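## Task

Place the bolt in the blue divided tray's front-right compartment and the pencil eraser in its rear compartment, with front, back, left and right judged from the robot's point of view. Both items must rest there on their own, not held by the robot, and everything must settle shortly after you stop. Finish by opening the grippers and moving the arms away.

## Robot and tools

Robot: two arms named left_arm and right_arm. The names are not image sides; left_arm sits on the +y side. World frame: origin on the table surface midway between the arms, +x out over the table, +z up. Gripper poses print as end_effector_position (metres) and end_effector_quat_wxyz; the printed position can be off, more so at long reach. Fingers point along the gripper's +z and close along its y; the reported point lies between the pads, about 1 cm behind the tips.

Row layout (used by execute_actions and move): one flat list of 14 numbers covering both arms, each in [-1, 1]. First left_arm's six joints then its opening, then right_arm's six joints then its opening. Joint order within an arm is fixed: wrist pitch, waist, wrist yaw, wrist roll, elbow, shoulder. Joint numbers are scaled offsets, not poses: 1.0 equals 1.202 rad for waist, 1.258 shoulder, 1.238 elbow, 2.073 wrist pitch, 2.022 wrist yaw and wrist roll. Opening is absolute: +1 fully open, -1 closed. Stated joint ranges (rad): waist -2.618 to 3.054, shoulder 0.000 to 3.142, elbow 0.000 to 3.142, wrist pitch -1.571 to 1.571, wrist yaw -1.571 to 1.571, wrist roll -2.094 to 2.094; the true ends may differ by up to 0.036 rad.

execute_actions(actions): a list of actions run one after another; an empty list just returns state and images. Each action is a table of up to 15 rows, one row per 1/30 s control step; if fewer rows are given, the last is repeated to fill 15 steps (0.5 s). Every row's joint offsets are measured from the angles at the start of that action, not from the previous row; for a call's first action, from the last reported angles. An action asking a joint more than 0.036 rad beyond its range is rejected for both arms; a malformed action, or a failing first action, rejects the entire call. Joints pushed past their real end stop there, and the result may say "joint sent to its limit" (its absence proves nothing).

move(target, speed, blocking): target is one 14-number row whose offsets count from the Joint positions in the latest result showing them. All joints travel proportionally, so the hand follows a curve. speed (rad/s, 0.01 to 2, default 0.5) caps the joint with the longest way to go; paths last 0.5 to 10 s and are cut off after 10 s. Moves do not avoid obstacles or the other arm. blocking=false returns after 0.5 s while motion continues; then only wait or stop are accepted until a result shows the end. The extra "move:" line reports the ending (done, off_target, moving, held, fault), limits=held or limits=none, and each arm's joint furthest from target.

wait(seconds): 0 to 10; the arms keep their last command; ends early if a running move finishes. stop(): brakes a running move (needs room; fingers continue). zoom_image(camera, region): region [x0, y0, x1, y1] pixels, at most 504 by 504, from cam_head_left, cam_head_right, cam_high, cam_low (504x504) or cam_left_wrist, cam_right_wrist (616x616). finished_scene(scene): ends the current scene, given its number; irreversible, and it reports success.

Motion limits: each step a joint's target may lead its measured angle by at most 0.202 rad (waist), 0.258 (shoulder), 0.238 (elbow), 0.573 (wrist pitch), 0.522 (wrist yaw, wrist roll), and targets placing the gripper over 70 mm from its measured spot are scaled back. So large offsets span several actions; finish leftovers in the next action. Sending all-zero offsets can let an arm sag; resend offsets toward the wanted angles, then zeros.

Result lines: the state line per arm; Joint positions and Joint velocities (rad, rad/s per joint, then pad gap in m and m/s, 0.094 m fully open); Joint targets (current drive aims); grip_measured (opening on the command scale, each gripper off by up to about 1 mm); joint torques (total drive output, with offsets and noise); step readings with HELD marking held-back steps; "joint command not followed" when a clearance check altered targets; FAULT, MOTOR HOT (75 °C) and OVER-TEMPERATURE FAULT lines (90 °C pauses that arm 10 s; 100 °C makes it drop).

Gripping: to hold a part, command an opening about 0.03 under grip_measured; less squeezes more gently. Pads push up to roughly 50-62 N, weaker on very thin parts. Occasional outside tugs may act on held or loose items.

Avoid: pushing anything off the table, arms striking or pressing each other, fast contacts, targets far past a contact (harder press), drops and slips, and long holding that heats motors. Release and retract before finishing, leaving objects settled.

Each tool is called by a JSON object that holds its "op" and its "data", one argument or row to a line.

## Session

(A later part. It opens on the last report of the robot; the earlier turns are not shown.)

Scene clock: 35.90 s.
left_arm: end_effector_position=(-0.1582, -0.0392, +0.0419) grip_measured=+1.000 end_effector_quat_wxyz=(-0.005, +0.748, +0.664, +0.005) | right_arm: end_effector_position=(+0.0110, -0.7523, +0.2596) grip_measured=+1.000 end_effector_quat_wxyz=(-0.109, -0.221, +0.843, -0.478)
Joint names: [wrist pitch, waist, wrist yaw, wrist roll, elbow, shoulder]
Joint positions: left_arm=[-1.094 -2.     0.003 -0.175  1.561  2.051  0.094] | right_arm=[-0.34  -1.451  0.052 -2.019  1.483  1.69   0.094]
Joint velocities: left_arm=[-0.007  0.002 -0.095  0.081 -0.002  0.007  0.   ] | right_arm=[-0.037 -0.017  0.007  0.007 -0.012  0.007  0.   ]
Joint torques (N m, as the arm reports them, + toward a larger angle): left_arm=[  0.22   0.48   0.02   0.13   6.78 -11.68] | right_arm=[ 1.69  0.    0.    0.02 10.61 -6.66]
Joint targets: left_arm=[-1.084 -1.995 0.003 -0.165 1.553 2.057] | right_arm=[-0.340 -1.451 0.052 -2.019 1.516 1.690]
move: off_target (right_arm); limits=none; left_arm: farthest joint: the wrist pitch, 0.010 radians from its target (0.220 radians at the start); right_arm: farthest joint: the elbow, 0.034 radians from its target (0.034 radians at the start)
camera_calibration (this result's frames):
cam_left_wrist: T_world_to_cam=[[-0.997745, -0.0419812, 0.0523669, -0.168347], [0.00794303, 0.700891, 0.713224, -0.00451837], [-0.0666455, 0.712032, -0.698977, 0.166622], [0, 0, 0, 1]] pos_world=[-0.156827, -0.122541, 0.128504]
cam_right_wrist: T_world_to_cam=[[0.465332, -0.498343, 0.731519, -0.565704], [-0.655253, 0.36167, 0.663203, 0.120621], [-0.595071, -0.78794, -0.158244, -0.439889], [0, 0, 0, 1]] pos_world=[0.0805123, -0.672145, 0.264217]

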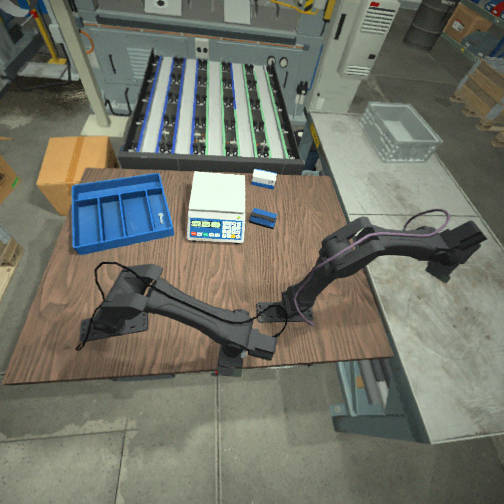

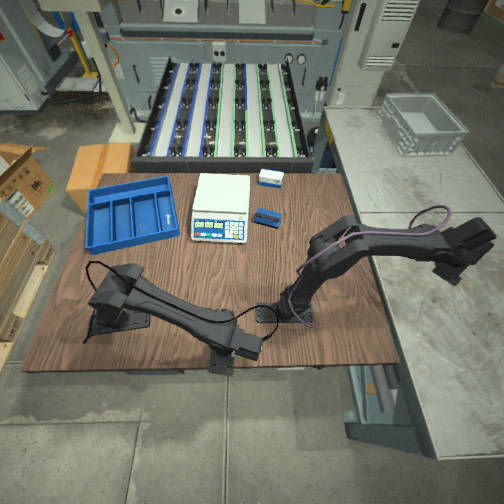

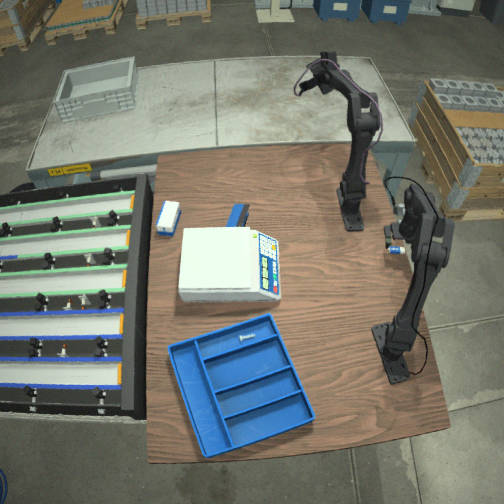

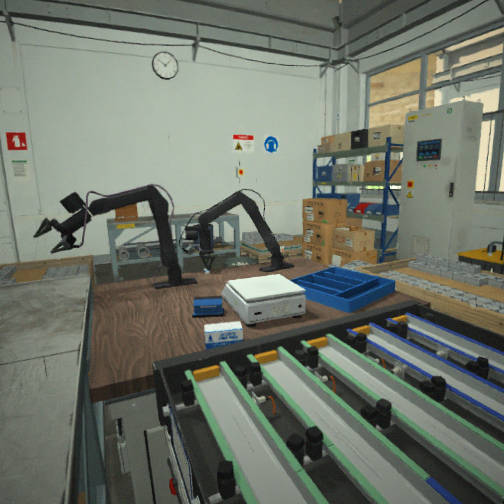

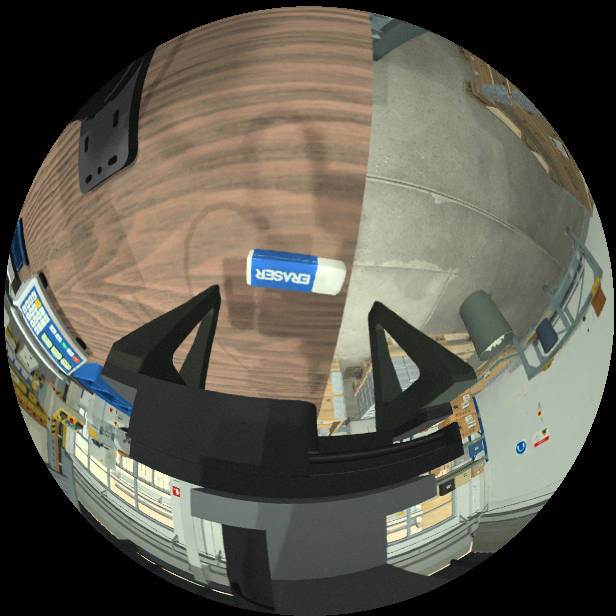

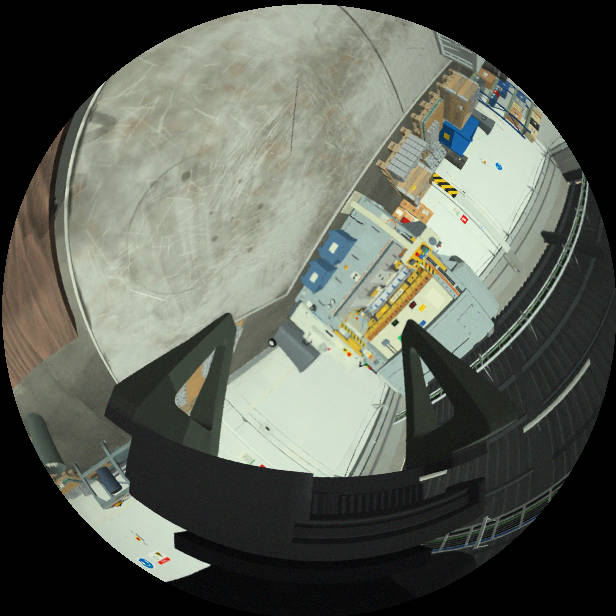

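{"op": "move", "data": {
  "target": [0.055, 0.004, 0, 0.005, -0.065, 0.029, 1, 0, 0, 0, 0, 0.027, 0, 1],
  "speed": 0.3
}}

Scene clock: 37.27 s.
left_arm: end_effector_position=(-0.1586, -0.0406, +0.0162) grip_measured=+1.000 end_effector_quat_wxyz=(-0.002, +0.748, +0.664, +0.000) | right_arm: end_effector_position=(+0.0110, -0.7523, +0.2596) grip_measured=+1.000 end_effector_quat_wxyz=(-0.109, -0.221, +0.843, -0.478)
Joint names: [wrist pitch, waist, wrist yaw, wrist roll, elbow, shoulder]
Joint positions: left_arm=[-0.99  -2.     0.003 -0.173  1.492  2.076  0.094] | right_arm=[-0.34  -1.451  0.052 -2.02   1.483  1.69   0.094]
Joint velocities: left_arm=[-0.154 -0.012  0.037  0.007 -0.017  0.007  0.   ] | right_arm=[-0.007 -0.007  0.022  0.037 -0.002  0.002  0.   ]
Joint torques (N m, as the arm reports them, + toward a larger angle): left_arm=[  0.25   0.24   0.06   0.19   6.15 -11.01] | right_arm=[ 1.69 -0.04  0.01  0.02 10.57 -6.68]
Joint targets: left_arm=[-0.980 -1.995 0.003 -0.164 1.481 2.088] | right_arm=[-0.340 -1.451 0.052 -2.019 1.516 1.690]
move: off_target (right_arm); limits=none; left_arm: farthest joint: the elbow, 0.012 radians from its target (0.080 radians at the start); right_arm: farthest joint: the elbow, 0.034 radians from its target (0.034 radians at the start)
camera_calibration (this result's frames):
cam_left_wrist: T_world_to_cam=[[-0.997631, -0.0403063, 0.0557478, -0.167444], [0.0108655, 0.70788, 0.706249, 0.0156066], [-0.067929, 0.705182, -0.705765, 0.14927], [0, 0, 0, 1]] pos_world=[-0.157077, -0.123059, 0.103662]
cam_right_wrist: T_world_to_cam=[[0.466006, -0.498143, 0.731226, -0.565485], [-0.654964, 0.361424, 0.663622, 0.120324], [-0.594861, -0.788179, -0.15784, -0.440176], [0, 0, 0, 1]] pos_world=[0.0804835, -0.672118, 0.26417]

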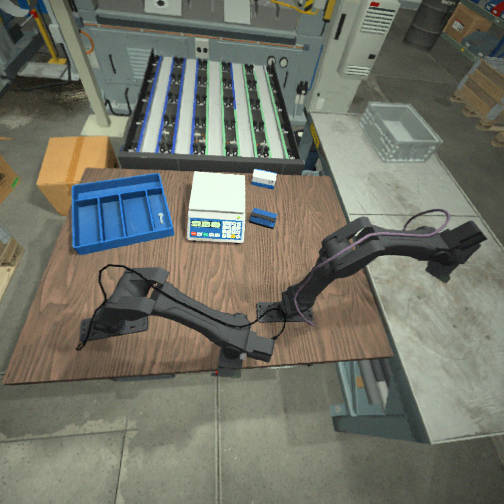

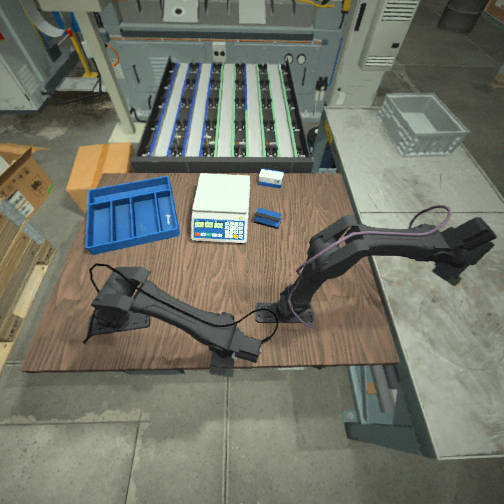

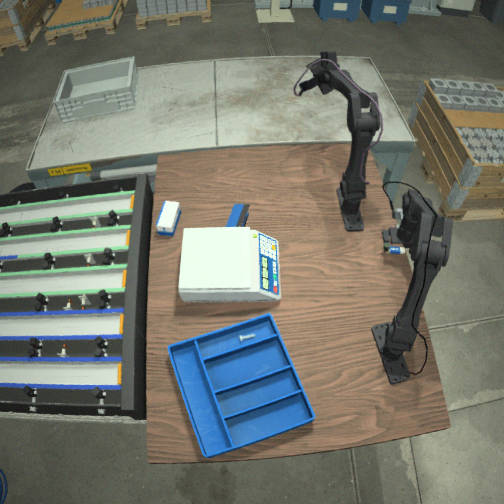

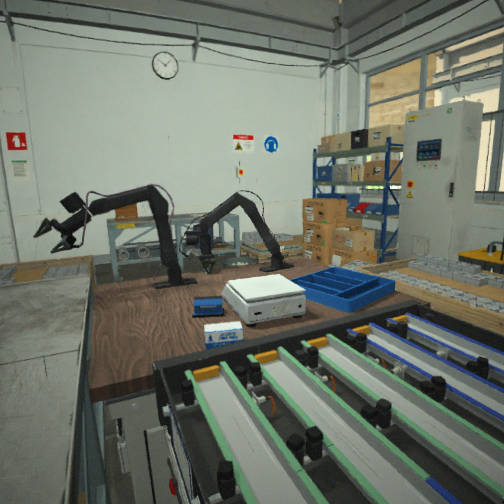

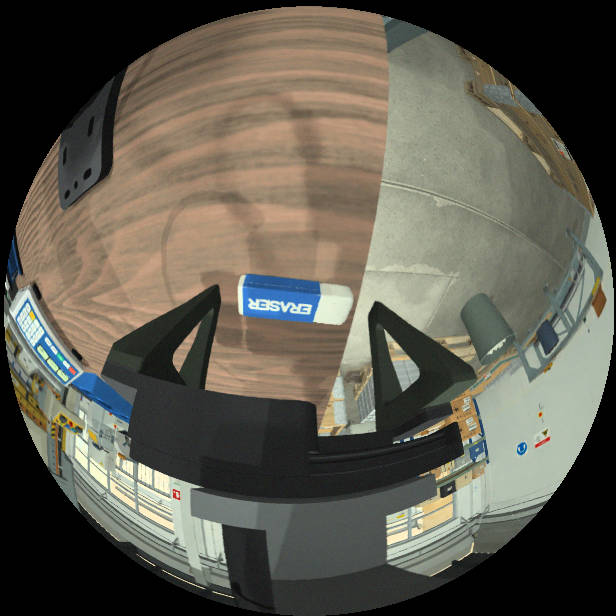

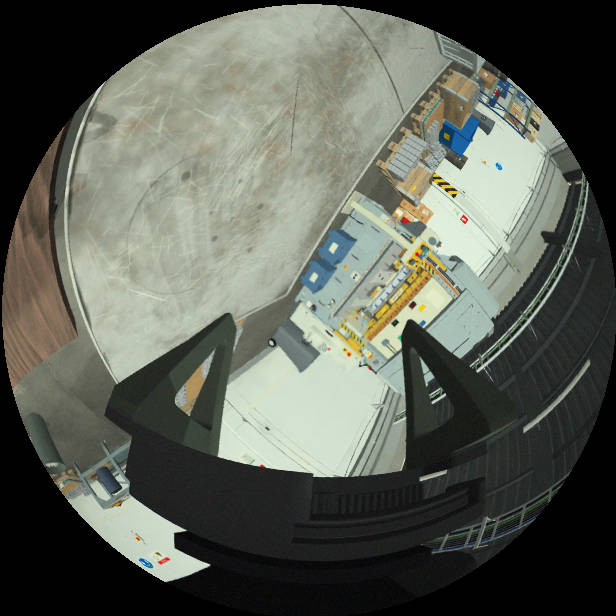

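{"op": "execute_actions", "data": {
  "actions": [
    [[0.005,0.004,0,0.005,-0.009,0.01,0.8,0,0,0,0,0.027,0,1],[0.005,0.004,0,0.005,-0.009,0.01,0.65,0,0,0,0,0.027,0,1],[0.005,0.004,0,0.005,-0.009,0.01,0.55,0,0,0,0,0.027,0,1],[0.005,0.004,0,0.005,-0.009,0.01,0.48,0,0,0,0,0.027,0,1],[0.005,0.004,0,0.005,-0.009,0.01,0.42,0,0,0,0,0.027,0,1],[0.005,0.004,0,0.005,-0.009,0.01,0.38,0,0,0,0,0.027,0,1],[0.005,0.004,0,0.005,-0.009,0.01,0.34,0,0,0,0,0.027,0,1],[0.005,0.004,0,0.005,-0.009,0.01,0.3,0,0,0,0,0.027,0,1]],
    [[0,0,0,0,0,0,0.3,0,0,0,0,0,0,1]]
  ]
}}

Scene clock: 40.50 s.
left_arm: end_effector_position=(-0.1587, -0.0407, +0.0162) grip_measured=+0.308 end_effector_quat_wxyz=(-0.002, +0.748, +0.663, +0.000) | right_arm: end_effector_position=(+0.0110, -0.7523, +0.2596) grip_measured=+1.000 end_effector_quat_wxyz=(-0.109, -0.222, +0.843, -0.477)
Joint names: [wrist pitch, waist, wrist yaw, wrist roll, elbow, shoulder]
Joint positions: left_arm=[-0.989 -2.     0.003 -0.172  1.492  2.076  0.061] | right_arm=[-0.34  -1.451  0.052 -2.021  1.483  1.69   0.094]
Joint velocities: left_arm=[-0.022  0.007 -0.022 -0.051  0.007  0.017 -0.001] | right_arm=[-0.007  0.012  0.007 -0.022 -0.022 -0.002  0.   ]
Joint torques (N m, as the arm reports them, + toward a larger angle): left_arm=[  0.15  -0.05   0.06   0.07   7.29 -12.2 ] | right_arm=[ 1.69 -0.03  0.01  0.01  7.54 -6.66]
Joint targets: left_arm=[-0.989 -2.000 0.003 -0.172 1.492 2.076] | right_arm=[-0.340 -1.451 0.052 -2.021 1.483 1.690]
Step readings (joint positions; steps 1 to 15: 1st action; 16 to 30: 2nd action):
0: left_arm=[-0.989 -2.000 0.003 -0.173 1.492 2.076] | right_arm=[-0.340 -1.451 0.052 -2.020 1.483 1.690]
1: left_arm=[-0.989 -2.000 0.003 -0.173 1.492 2.076] | right_arm=[-0.340 -1.451 0.052 -2.020 1.483 1.690]
2: left_arm=[-0.989 -2.000 0.003 -0.173 1.492 2.076] | right_arm=[-0.340 -1.451 0.052 -2.020 1.483 1.690]
4: left_arm=[-0.989 -2.000 0.003 -0.173 1.492 2.076] | right_arm=[-0.340 -1.451 0.052 -2.020 1.483 1.690]
8: left_arm=[-0.989 -2.000 0.003 -0.173 1.492 2.076] | right_arm=[-0.340 -1.451 0.052 -2.020 1.483 1.690]
15: left_arm=[-0.989 -2.000 0.003 -0.172 1.492 2.076] | right_arm=[-0.340 -1.451 0.052 -2.020 1.483 1.690]
16: left_arm=[-0.989 -2.000 0.003 -0.172 1.492 2.076] | right_arm=[-0.340 -1.451 0.052 -2.021 1.483 1.690]
17: left_arm=[-0.989 -2.000 0.003 -0.172 1.492 2.076] | right_arm=[-0.340 -1.451 0.052 -2.021 1.483 1.690]
19: left_arm=[-0.989 -2.000 0.003 -0.172 1.492 2.076] | right_arm=[-0.340 -1.451 0.052 -2.021 1.483 1.690]
23: left_arm=[-0.989 -2.000 0.003 -0.172 1.492 2.076] | right_arm=[-0.340 -1.451 0.052 -2.021 1.483 1.690]
30: Joint positions above
camera_calibration (this result's frames):
cam_left_wrist: T_world_to_cam=[[-0.997664, -0.0391236, 0.0560001, -0.167467], [0.0118339, 0.708384, 0.705728, 0.0159189], [-0.0672803, 0.704742, -0.706266, 0.149487], [0, 0, 0, 1]] pos_world=[-0.157206, -0.123178, 0.103721]
cam_right_wrist: T_world_to_cam=[[0.467017, -0.497842, 0.730786, -0.565155], [-0.654531, 0.361055, 0.664251, 0.119878], [-0.594546, -0.788538, -0.157234, -0.440607], [0, 0, 0, 1]] pos_world=[0.0804402, -0.672076, 0.2641]

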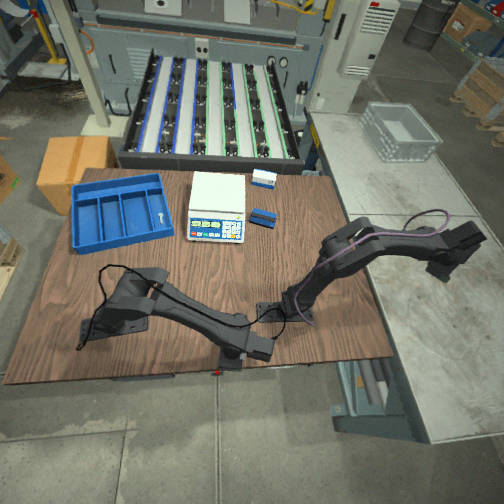

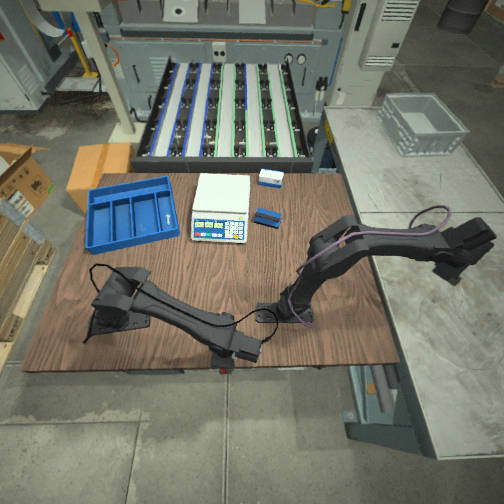

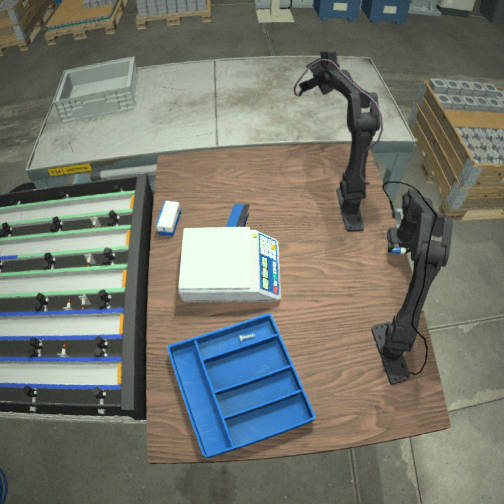

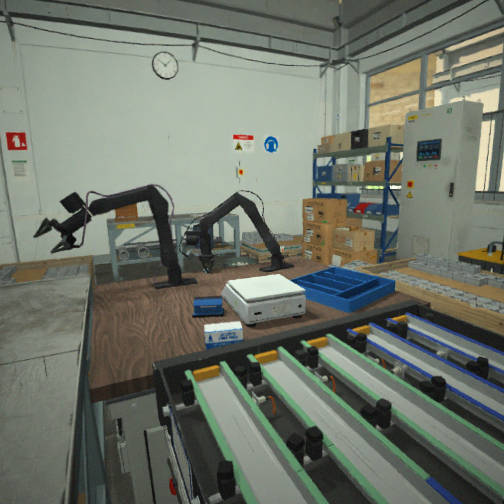

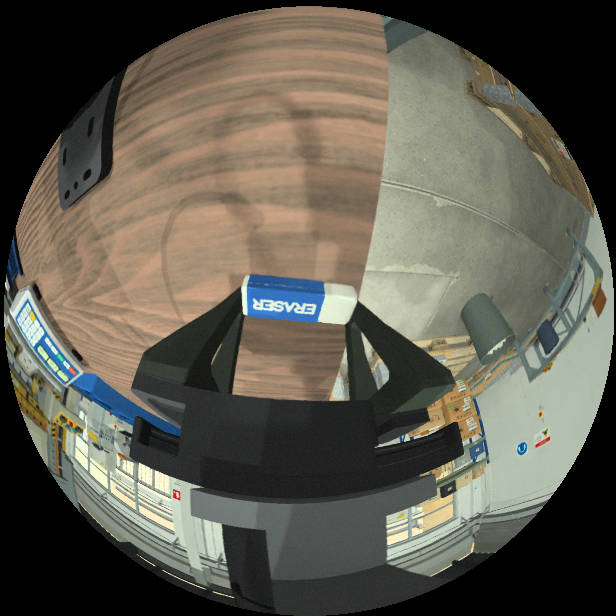

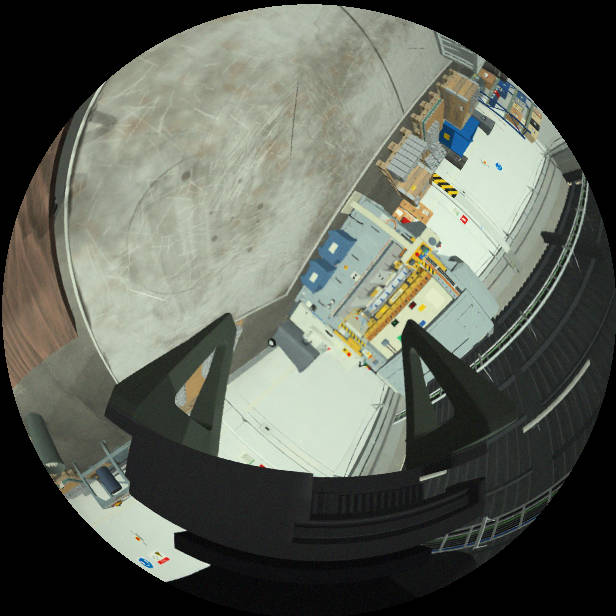

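{"op": "execute_actions", "data": {
  "actions": [
    [[0.005,0.004,0,0.005,-0.009,0.01,0.265,0,0,0,0,0.027,0,1]]
  ]
}}

{"op": "move", "data": {
  "target": [-0.15, 0.1, 0, 0.03, 0.2, -0.06, 0.265, 0, 0, 0, 0, 0.027, 0, 1],
  "speed": 0.5
}}

Scene clock: 41.17 s.
left_arm: end_effector_position=(-0.1587, -0.0409, +0.0162) grip_measured=+0.283 end_effector_quat_wxyz=(-0.002, +0.749, +0.663, -0.000) | right_arm: end_effector_position=(+0.0110, -0.7523, +0.2596) grip_measured=+1.000 end_effector_quat_wxyz=(-0.109, -0.222, +0.843, -0.477)
Joint names: [wrist pitch, waist, wrist yaw, wrist roll, elbow, shoulder]
Joint positions: left_arm=[-0.988 -2.     0.003 -0.171  1.492  2.076  0.06 ] | right_arm=[-0.34  -1.451  0.052 -2.022  1.483  1.69   0.094]
Joint velocities: left_arm=[-0.037  0.027  0.051 -0.007 -0.027 -0.017 -0.   ] | right_arm=[-0.066 -0.017 -0.11   0.007  0.007 -0.017  0.   ]
Joint torques (N m, as the arm reports them, + toward a larger angle): left_arm=[  0.29   0.29   0.05   0.16   6.31 -11.25] | right_arm=[ 1.71 -0.02  0.01  0.01 10.59 -6.64]
Joint targets: left_arm=[-0.979 -1.995 0.003 -0.162 1.481 2.089] | right_arm=[-0.340 -1.451 0.052 -2.021 1.516 1.690]
Step readings (joint positions):
0: left_arm=[-0.989 -2.000 0.003 -0.172 1.492 2.076] | right_arm=[-0.340 -1.451 0.052 -2.021 1.483 1.690]
1: left_arm=[-0.989 -2.000 0.003 -0.172 1.492 2.076] | right_arm=[-0.340 -1.451 0.052 -2.021 1.483 1.690]
2: left_arm=[-0.989 -2.000 0.003 -0.172 1.492 2.076] | right_arm=[-0.340 -1.451 0.052 -2.022 1.483 1.690]
4: left_arm=[-0.989 -2.000 0.003 -0.172 1.492 2.076] | right_arm=[-0.340 -1.451 0.052 -2.022 1.483 1.690]
8: left_arm=[-0.988 -2.000 0.003 -0.172 1.492 2.076] | right_arm=[-0.340 -1.451 0.052 -2.022 1.483 1.690]
15: Joint positions above
camera_calibration (this result's frames):
cam_left_wrist: T_world_to_cam=[[-0.997696, -0.0379407, 0.0562508, -0.167489], [0.0128022, 0.708887, 0.705206, 0.0162312], [-0.0666315, 0.704301, -0.706768, 0.149704], [0, 0, 0, 1]] pos_world=[-0.157336, -0.123297, 0.103781]
cam_right_wrist: T_world_to_cam=[[0.46769, -0.497642, 0.730492, -0.564935], [-0.654241, 0.360809, 0.664669, 0.119581], [-0.594335, -0.788777, -0.156831, -0.440894], [0, 0, 0, 1]] pos_world=[0.0804112, -0.672048, 0.264053]

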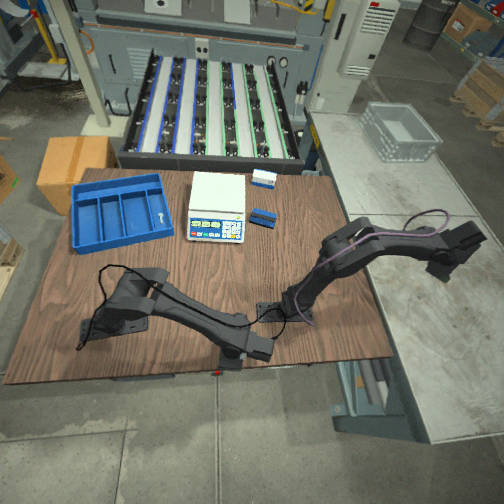

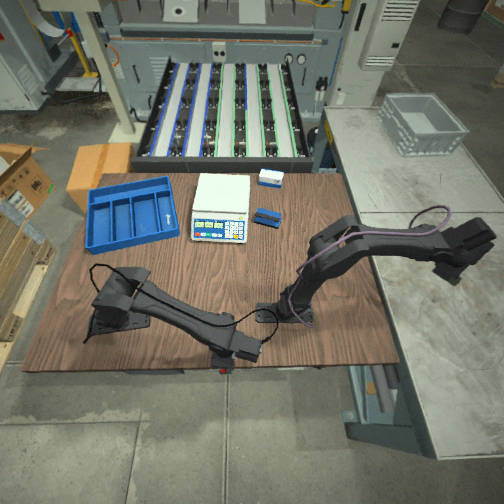

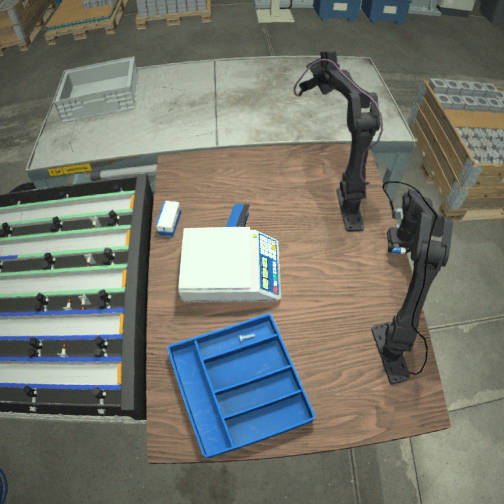

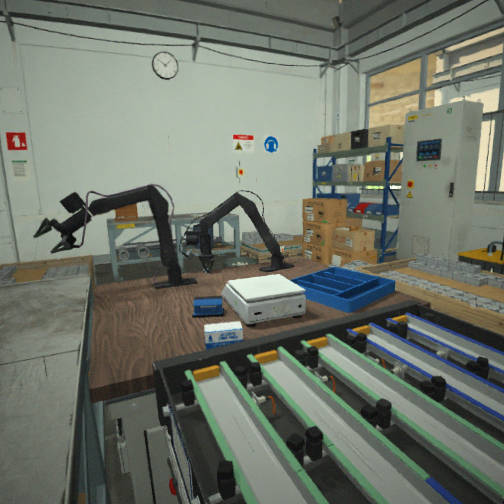

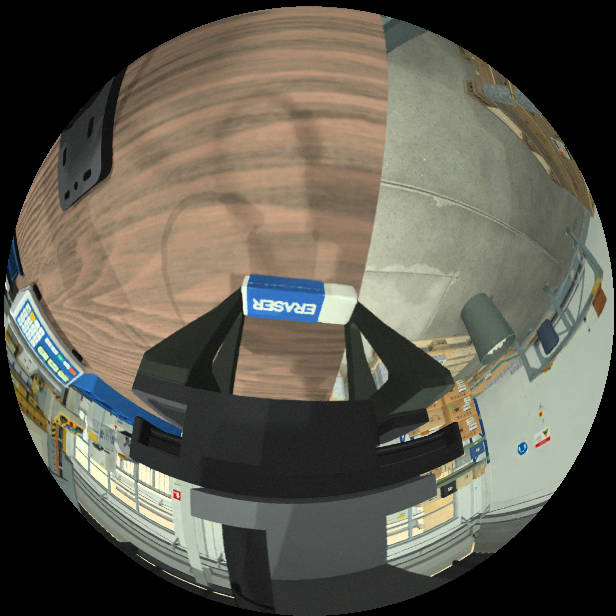

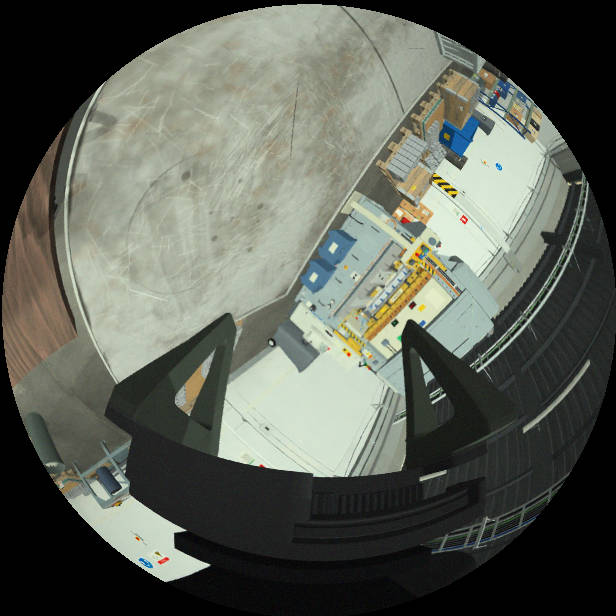

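Scene clock: 42.57 s.
left_arm: end_effector_position=(-0.1144, -0.0494, +0.0949) grip_measured=+0.283 end_effector_quat_wxyz=(-0.004, +0.726, +0.687, +0.003) | right_arm: end_effector_position=(+0.0110, -0.7523, +0.2596) grip_measured=+1.000 end_effector_quat_wxyz=(-0.110, -0.222, +0.843, -0.477)
Joint names: [wrist pitch, waist, wrist yaw, wrist roll, elbow, shoulder]
Joint positions: left_arm=[-1.286 -1.883  0.003 -0.12   1.721  2.015  0.06 ] | right_arm=[-0.34  -1.451  0.052 -2.022  1.483  1.69   0.094]
Joint velocities: left_arm=[-0.007 -0.017 -0.081 -0.11  -0.012 -0.007  0.   ] | right_arm=[ 0.007  0.012 -0.022 -0.007  0.007  0.007  0.   ]
Joint torques (N m, as the arm reports them, + toward a larger angle): left_arm=[ -0.01   0.     0.02   0.17   9.38 -13.6 ] | right_arm=[ 1.69 -0.01  0.01  0.01 10.59 -6.66]
Joint targets: left_arm=[-1.299 -1.880 0.003 -0.111 1.740 2.000] | right_arm=[-0.340 -1.451 0.052 -2.022 1.516 1.690]
move: off_target (right_arm); limits=none; left_arm: farthest joint: the elbow, 0.018 radians from its target (0.247 radians at the start); right_arm: farthest joint: the elbow, 0.034 radians from its target (0.034 radians at the start)
camera_calibration (this result's frames):
cam_left_wrist: T_world_to_cam=[[-0.993097, -0.104103, 0.0540465, -0.130569], [-0.0349446, 0.70243, 0.710895, -0.0401221], [-0.11197, 0.704099, -0.701219, 0.208522], [0, 0, 0, 1]] pos_world=[-0.107721, -0.13223, 0.181799]
cam_right_wrist: T_world_to_cam=[[0.468027, -0.497541, 0.730345, -0.564825], [-0.654096, 0.360686, 0.664879, 0.119433], [-0.59423, -0.788897, -0.156629, -0.441037], [0, 0, 0, 1]] pos_world=[0.0803968, -0.672035, 0.26403]

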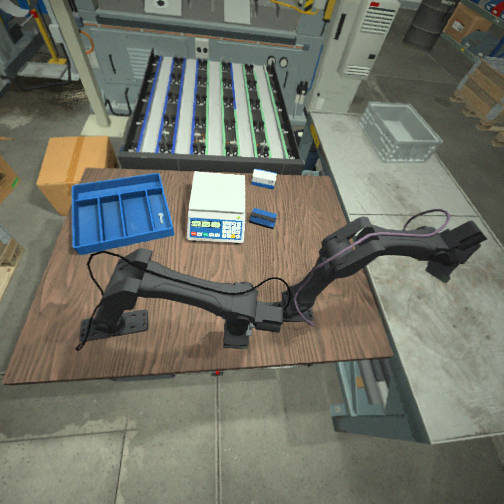

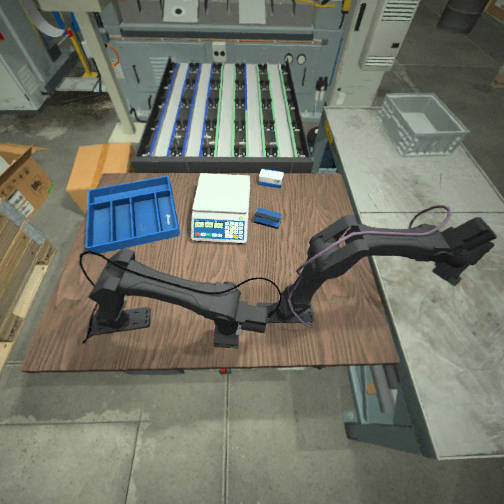

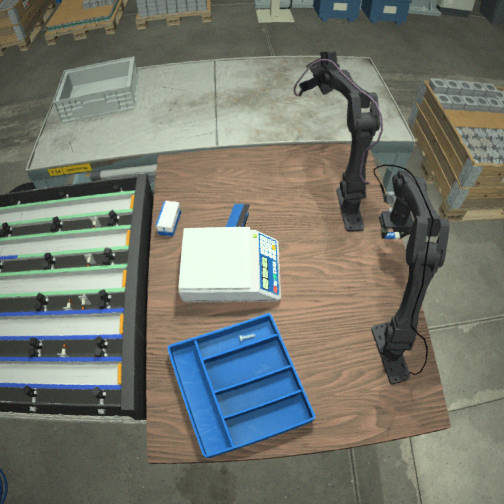

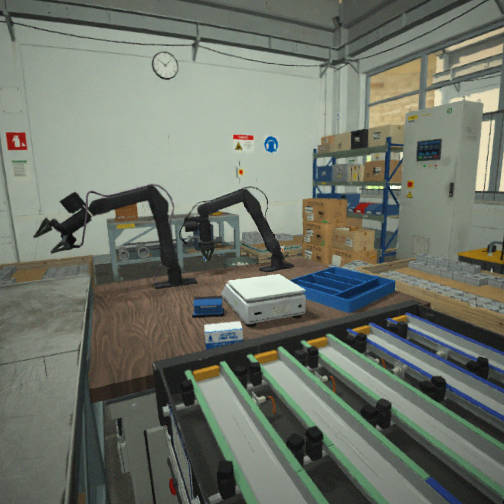

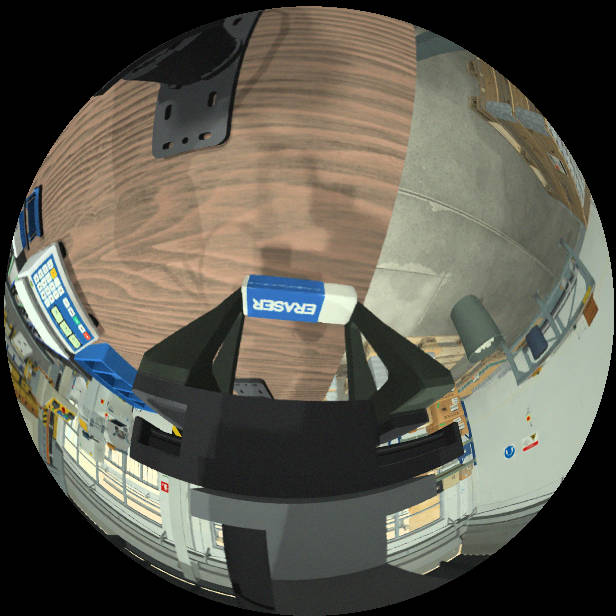

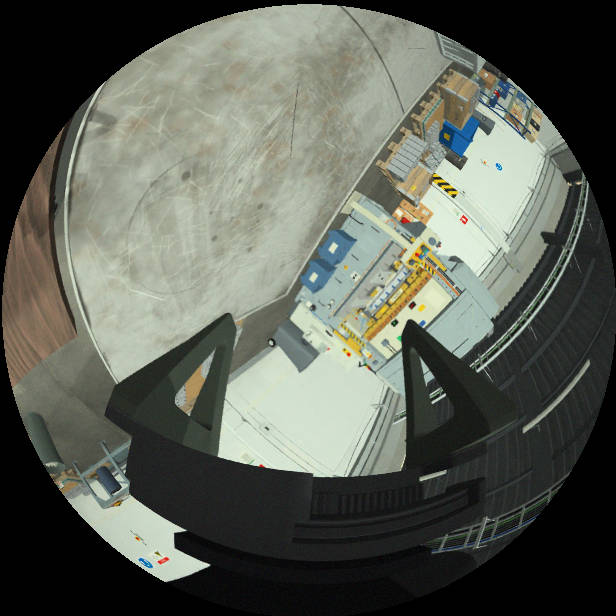

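{"op": "move", "data": {
  "target": [-0.104, 1.0, 0, 0.06, 0.29, -0.02, 0.26, 0, 0, 0, 0, 0.027, 0, 1],
  "speed": 1.0
}}

Scene clock: 45.03 s.
left_arm: end_effector_position=(+0.3012, +0.1201, +0.1805) grip_measured=+0.281 end_effector_quat_wxyz=(+0.060, +0.262, +0.963, -0.017) | right_arm: end_effector_position=(+0.0110, -0.7523, +0.2596) grip_measured=+1.000 end_effector_quat_wxyz=(-0.110, -0.222, +0.843, -0.477)
Joint names: [wrist pitch, waist, wrist yaw, wrist roll, elbow, shoulder]
Joint positions: left_arm=[-1.489 -0.675  0.001 -0.007  2.057  2.015  0.06 ] | right_arm=[-0.34  -1.451  0.052 -2.023  1.483  1.69   0.094]
Joint velocities: left_arm=[-0.007 -0.017 -0.051 -0.037  0.002  0.012 -0.001] | right_arm=[-0.007 -0.002 -0.007 -0.037 -0.002  0.002  0.   ]
Joint torques (N m, as the arm reports them, + toward a larger angle): left_arm=[  0.25  -0.46   0.07   0.13   9.71 -14.15] | right_arm=[ 1.68 -0.02  0.01  0.   10.61 -6.65]
Joint targets: left_arm=[-1.502 -0.681 0.003 0.002 2.080 1.990] | right_arm=[-0.340 -1.451 0.052 -2.022 1.516 1.690]
move: off_target (left_arm, right_arm); limits=none; left_arm: farthest joint: the shoulder, 0.026 radians from its target (0.026 radians at the start); right_arm: farthest joint: the elbow, 0.034 radians from its target (0.034 radians at the start)
camera_calibration (this result's frames):
cam_left_wrist: T_world_to_cam=[[-0.369169, -0.926362, 0.0746107, 0.202277], [-0.717054, 0.334987, 0.611243, 0.0620523], [-0.591226, 0.172152, -0.787919, 0.419617], [0, 0, 0, 1]] pos_world=[0.367258, 0.0943568, 0.277603]
cam_right_wrist: T_world_to_cam=[[0.4687, -0.49734, 0.73005, -0.564605], [-0.653806, 0.36044, 0.665297, 0.119136], [-0.594018, -0.789136, -0.156226, -0.441324], [0, 0, 0, 1]] pos_world=[0.0803678, -0.672007, 0.263983]

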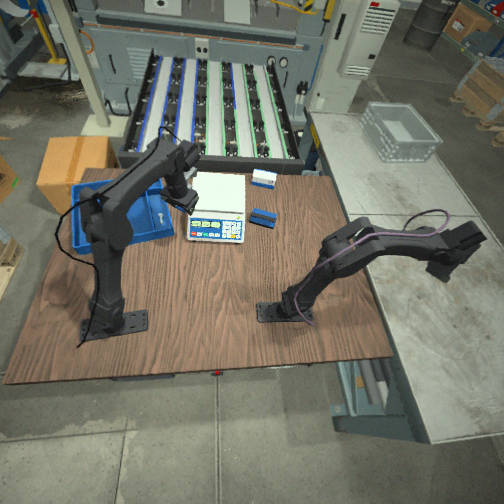

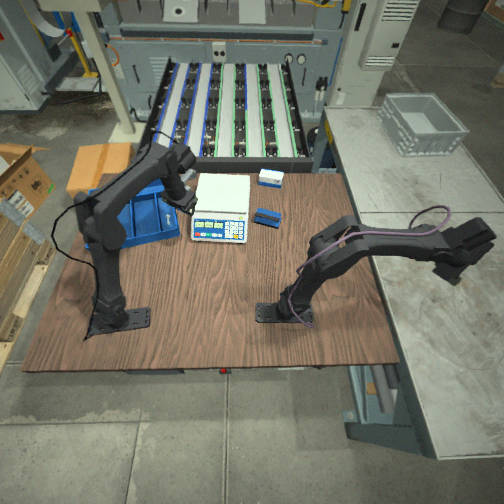

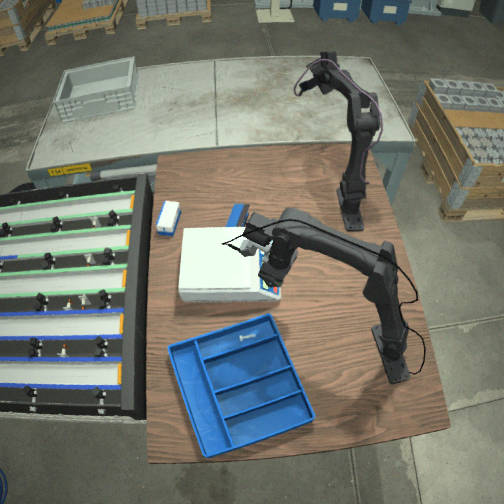

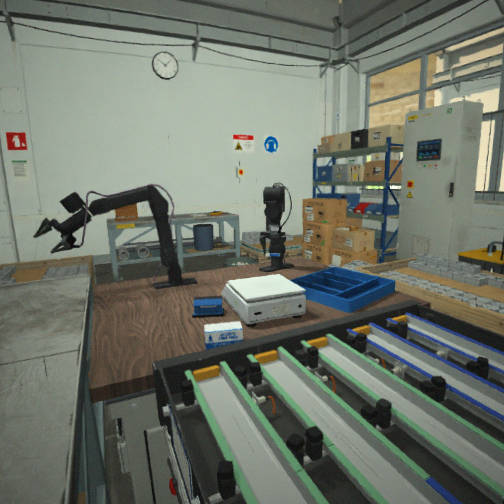

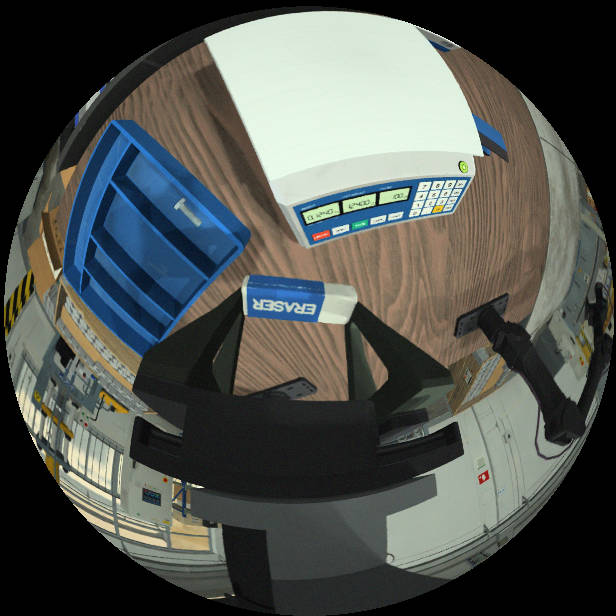

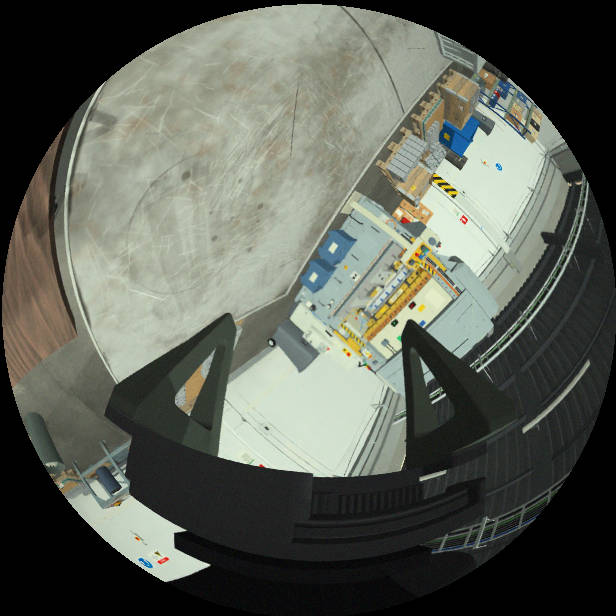

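{"op": "move", "data": {
  "target": [0.24, 0.661, 0, 0.003, 0.239, 0.32, 0.26, 0, 0, 0, 0, 0.027, 0, 1],
  "speed": 0.8
}}

Scene clock: 46.97 s.
left_arm: end_effector_position=(+0.5149, +0.4772, +0.1137) grip_measured=+0.281 end_effector_quat_wxyz=(+0.239, -0.128, +0.962, +0.031) | right_arm: end_effector_position=(+0.0110, -0.7523, +0.2596) grip_measured=+1.000 end_effector_quat_wxyz=(-0.110, -0.223, +0.843, -0.477)
Joint names: [wrist pitch, waist, wrist yaw, wrist roll, elbow, shoulder]
Joint positions: left_arm=[-0.998  0.12  -0.003 -0.007  2.328  2.413  0.06 ] | right_arm=[-0.34  -1.451  0.052 -2.024  1.483  1.69   0.094]
Joint velocities: left_arm=[ 0.081 -0.007 -0.022  0.066  0.002  0.007  0.   ] | right_arm=[-0.037 -0.002  0.037  0.081  0.007 -0.027  0.   ]
Joint torques (N m, as the arm reports them, + toward a larger angle): left_arm=[  1.12  -0.19   0.03   0.07  10.75 -16.03] | right_arm=[ 1.7  -0.03  0.    0.02 10.62 -6.68]
Joint targets: left_arm=[-0.991 0.119 0.000 -0.002 2.353 2.418] | right_arm=[-0.340 -1.451 0.052 -2.023 1.516 1.690]
move: off_target (left_arm, right_arm); limits=none; left_arm: farthest joint: the elbow, 0.025 radians from its target (0.296 radians at the start); right_arm: farthest joint: the elbow, 0.034 radians from its target (0.034 radians at the start)
camera_calibration (this result's frames):
cam_left_wrist: T_world_to_cam=[[0.369005, -0.921258, 0.12296, 0.228986], [-0.900977, -0.322083, 0.290694, 0.581215], [-0.228201, -0.218051, -0.948882, 0.4494], [0, 0, 0, 1]] pos_world=[0.541718, 0.496147, 0.229316]
cam_right_wrist: T_world_to_cam=[[0.469372, -0.497139, 0.729755, -0.564384], [-0.653516, 0.360195, 0.665715, 0.11884], [-0.593807, -0.789375, -0.155823, -0.441611], [0, 0, 0, 1]] pos_world=[0.0803388, -0.671979, 0.263936]

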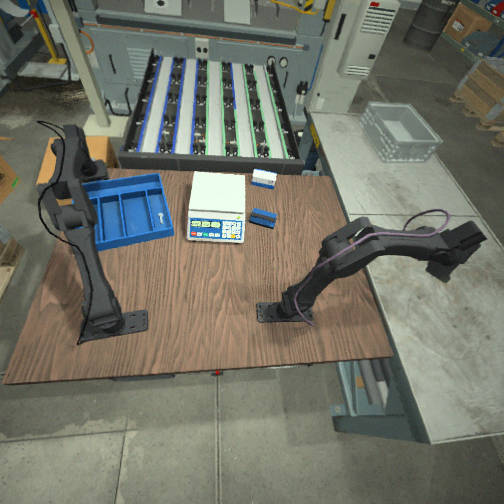

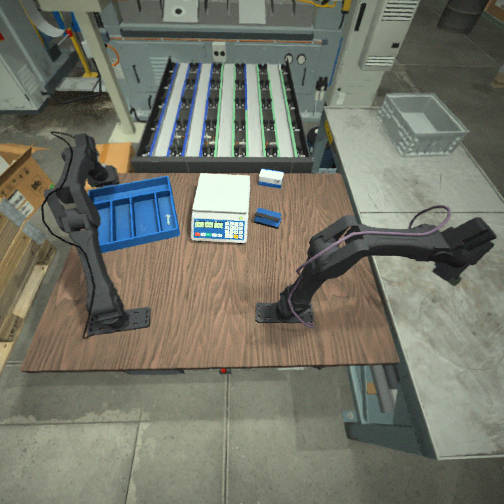

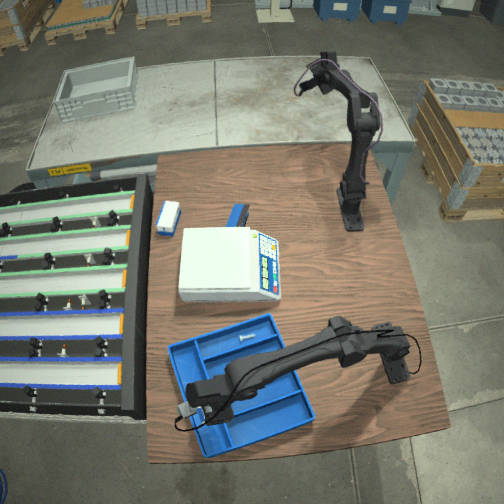

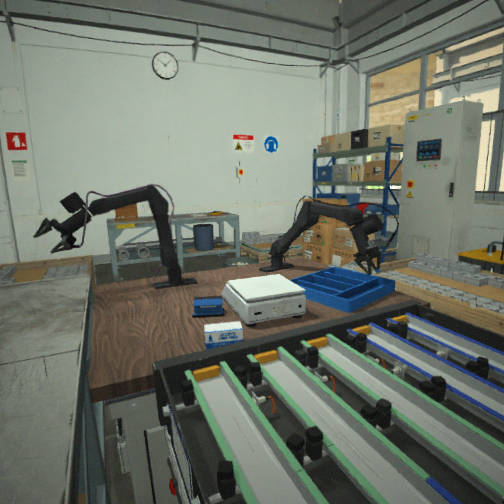

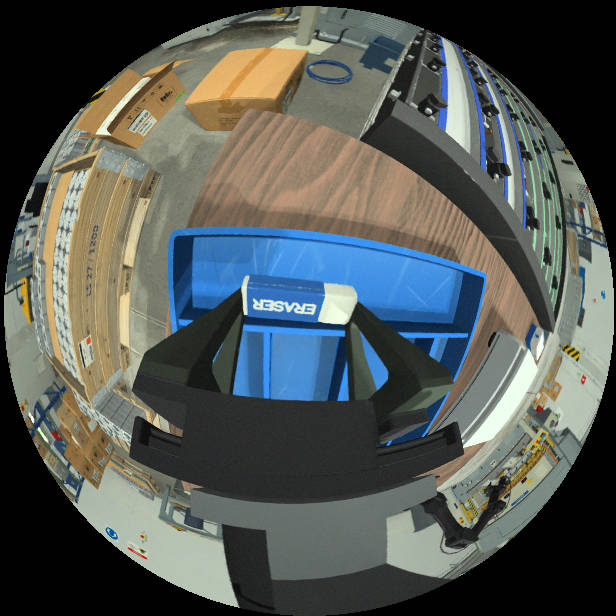

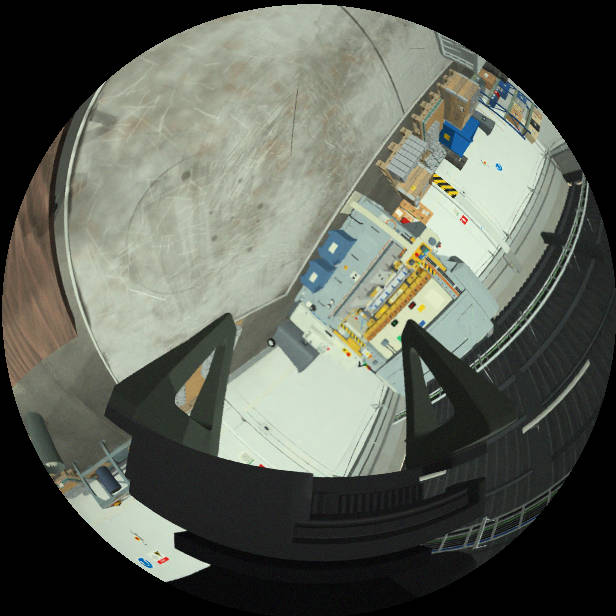

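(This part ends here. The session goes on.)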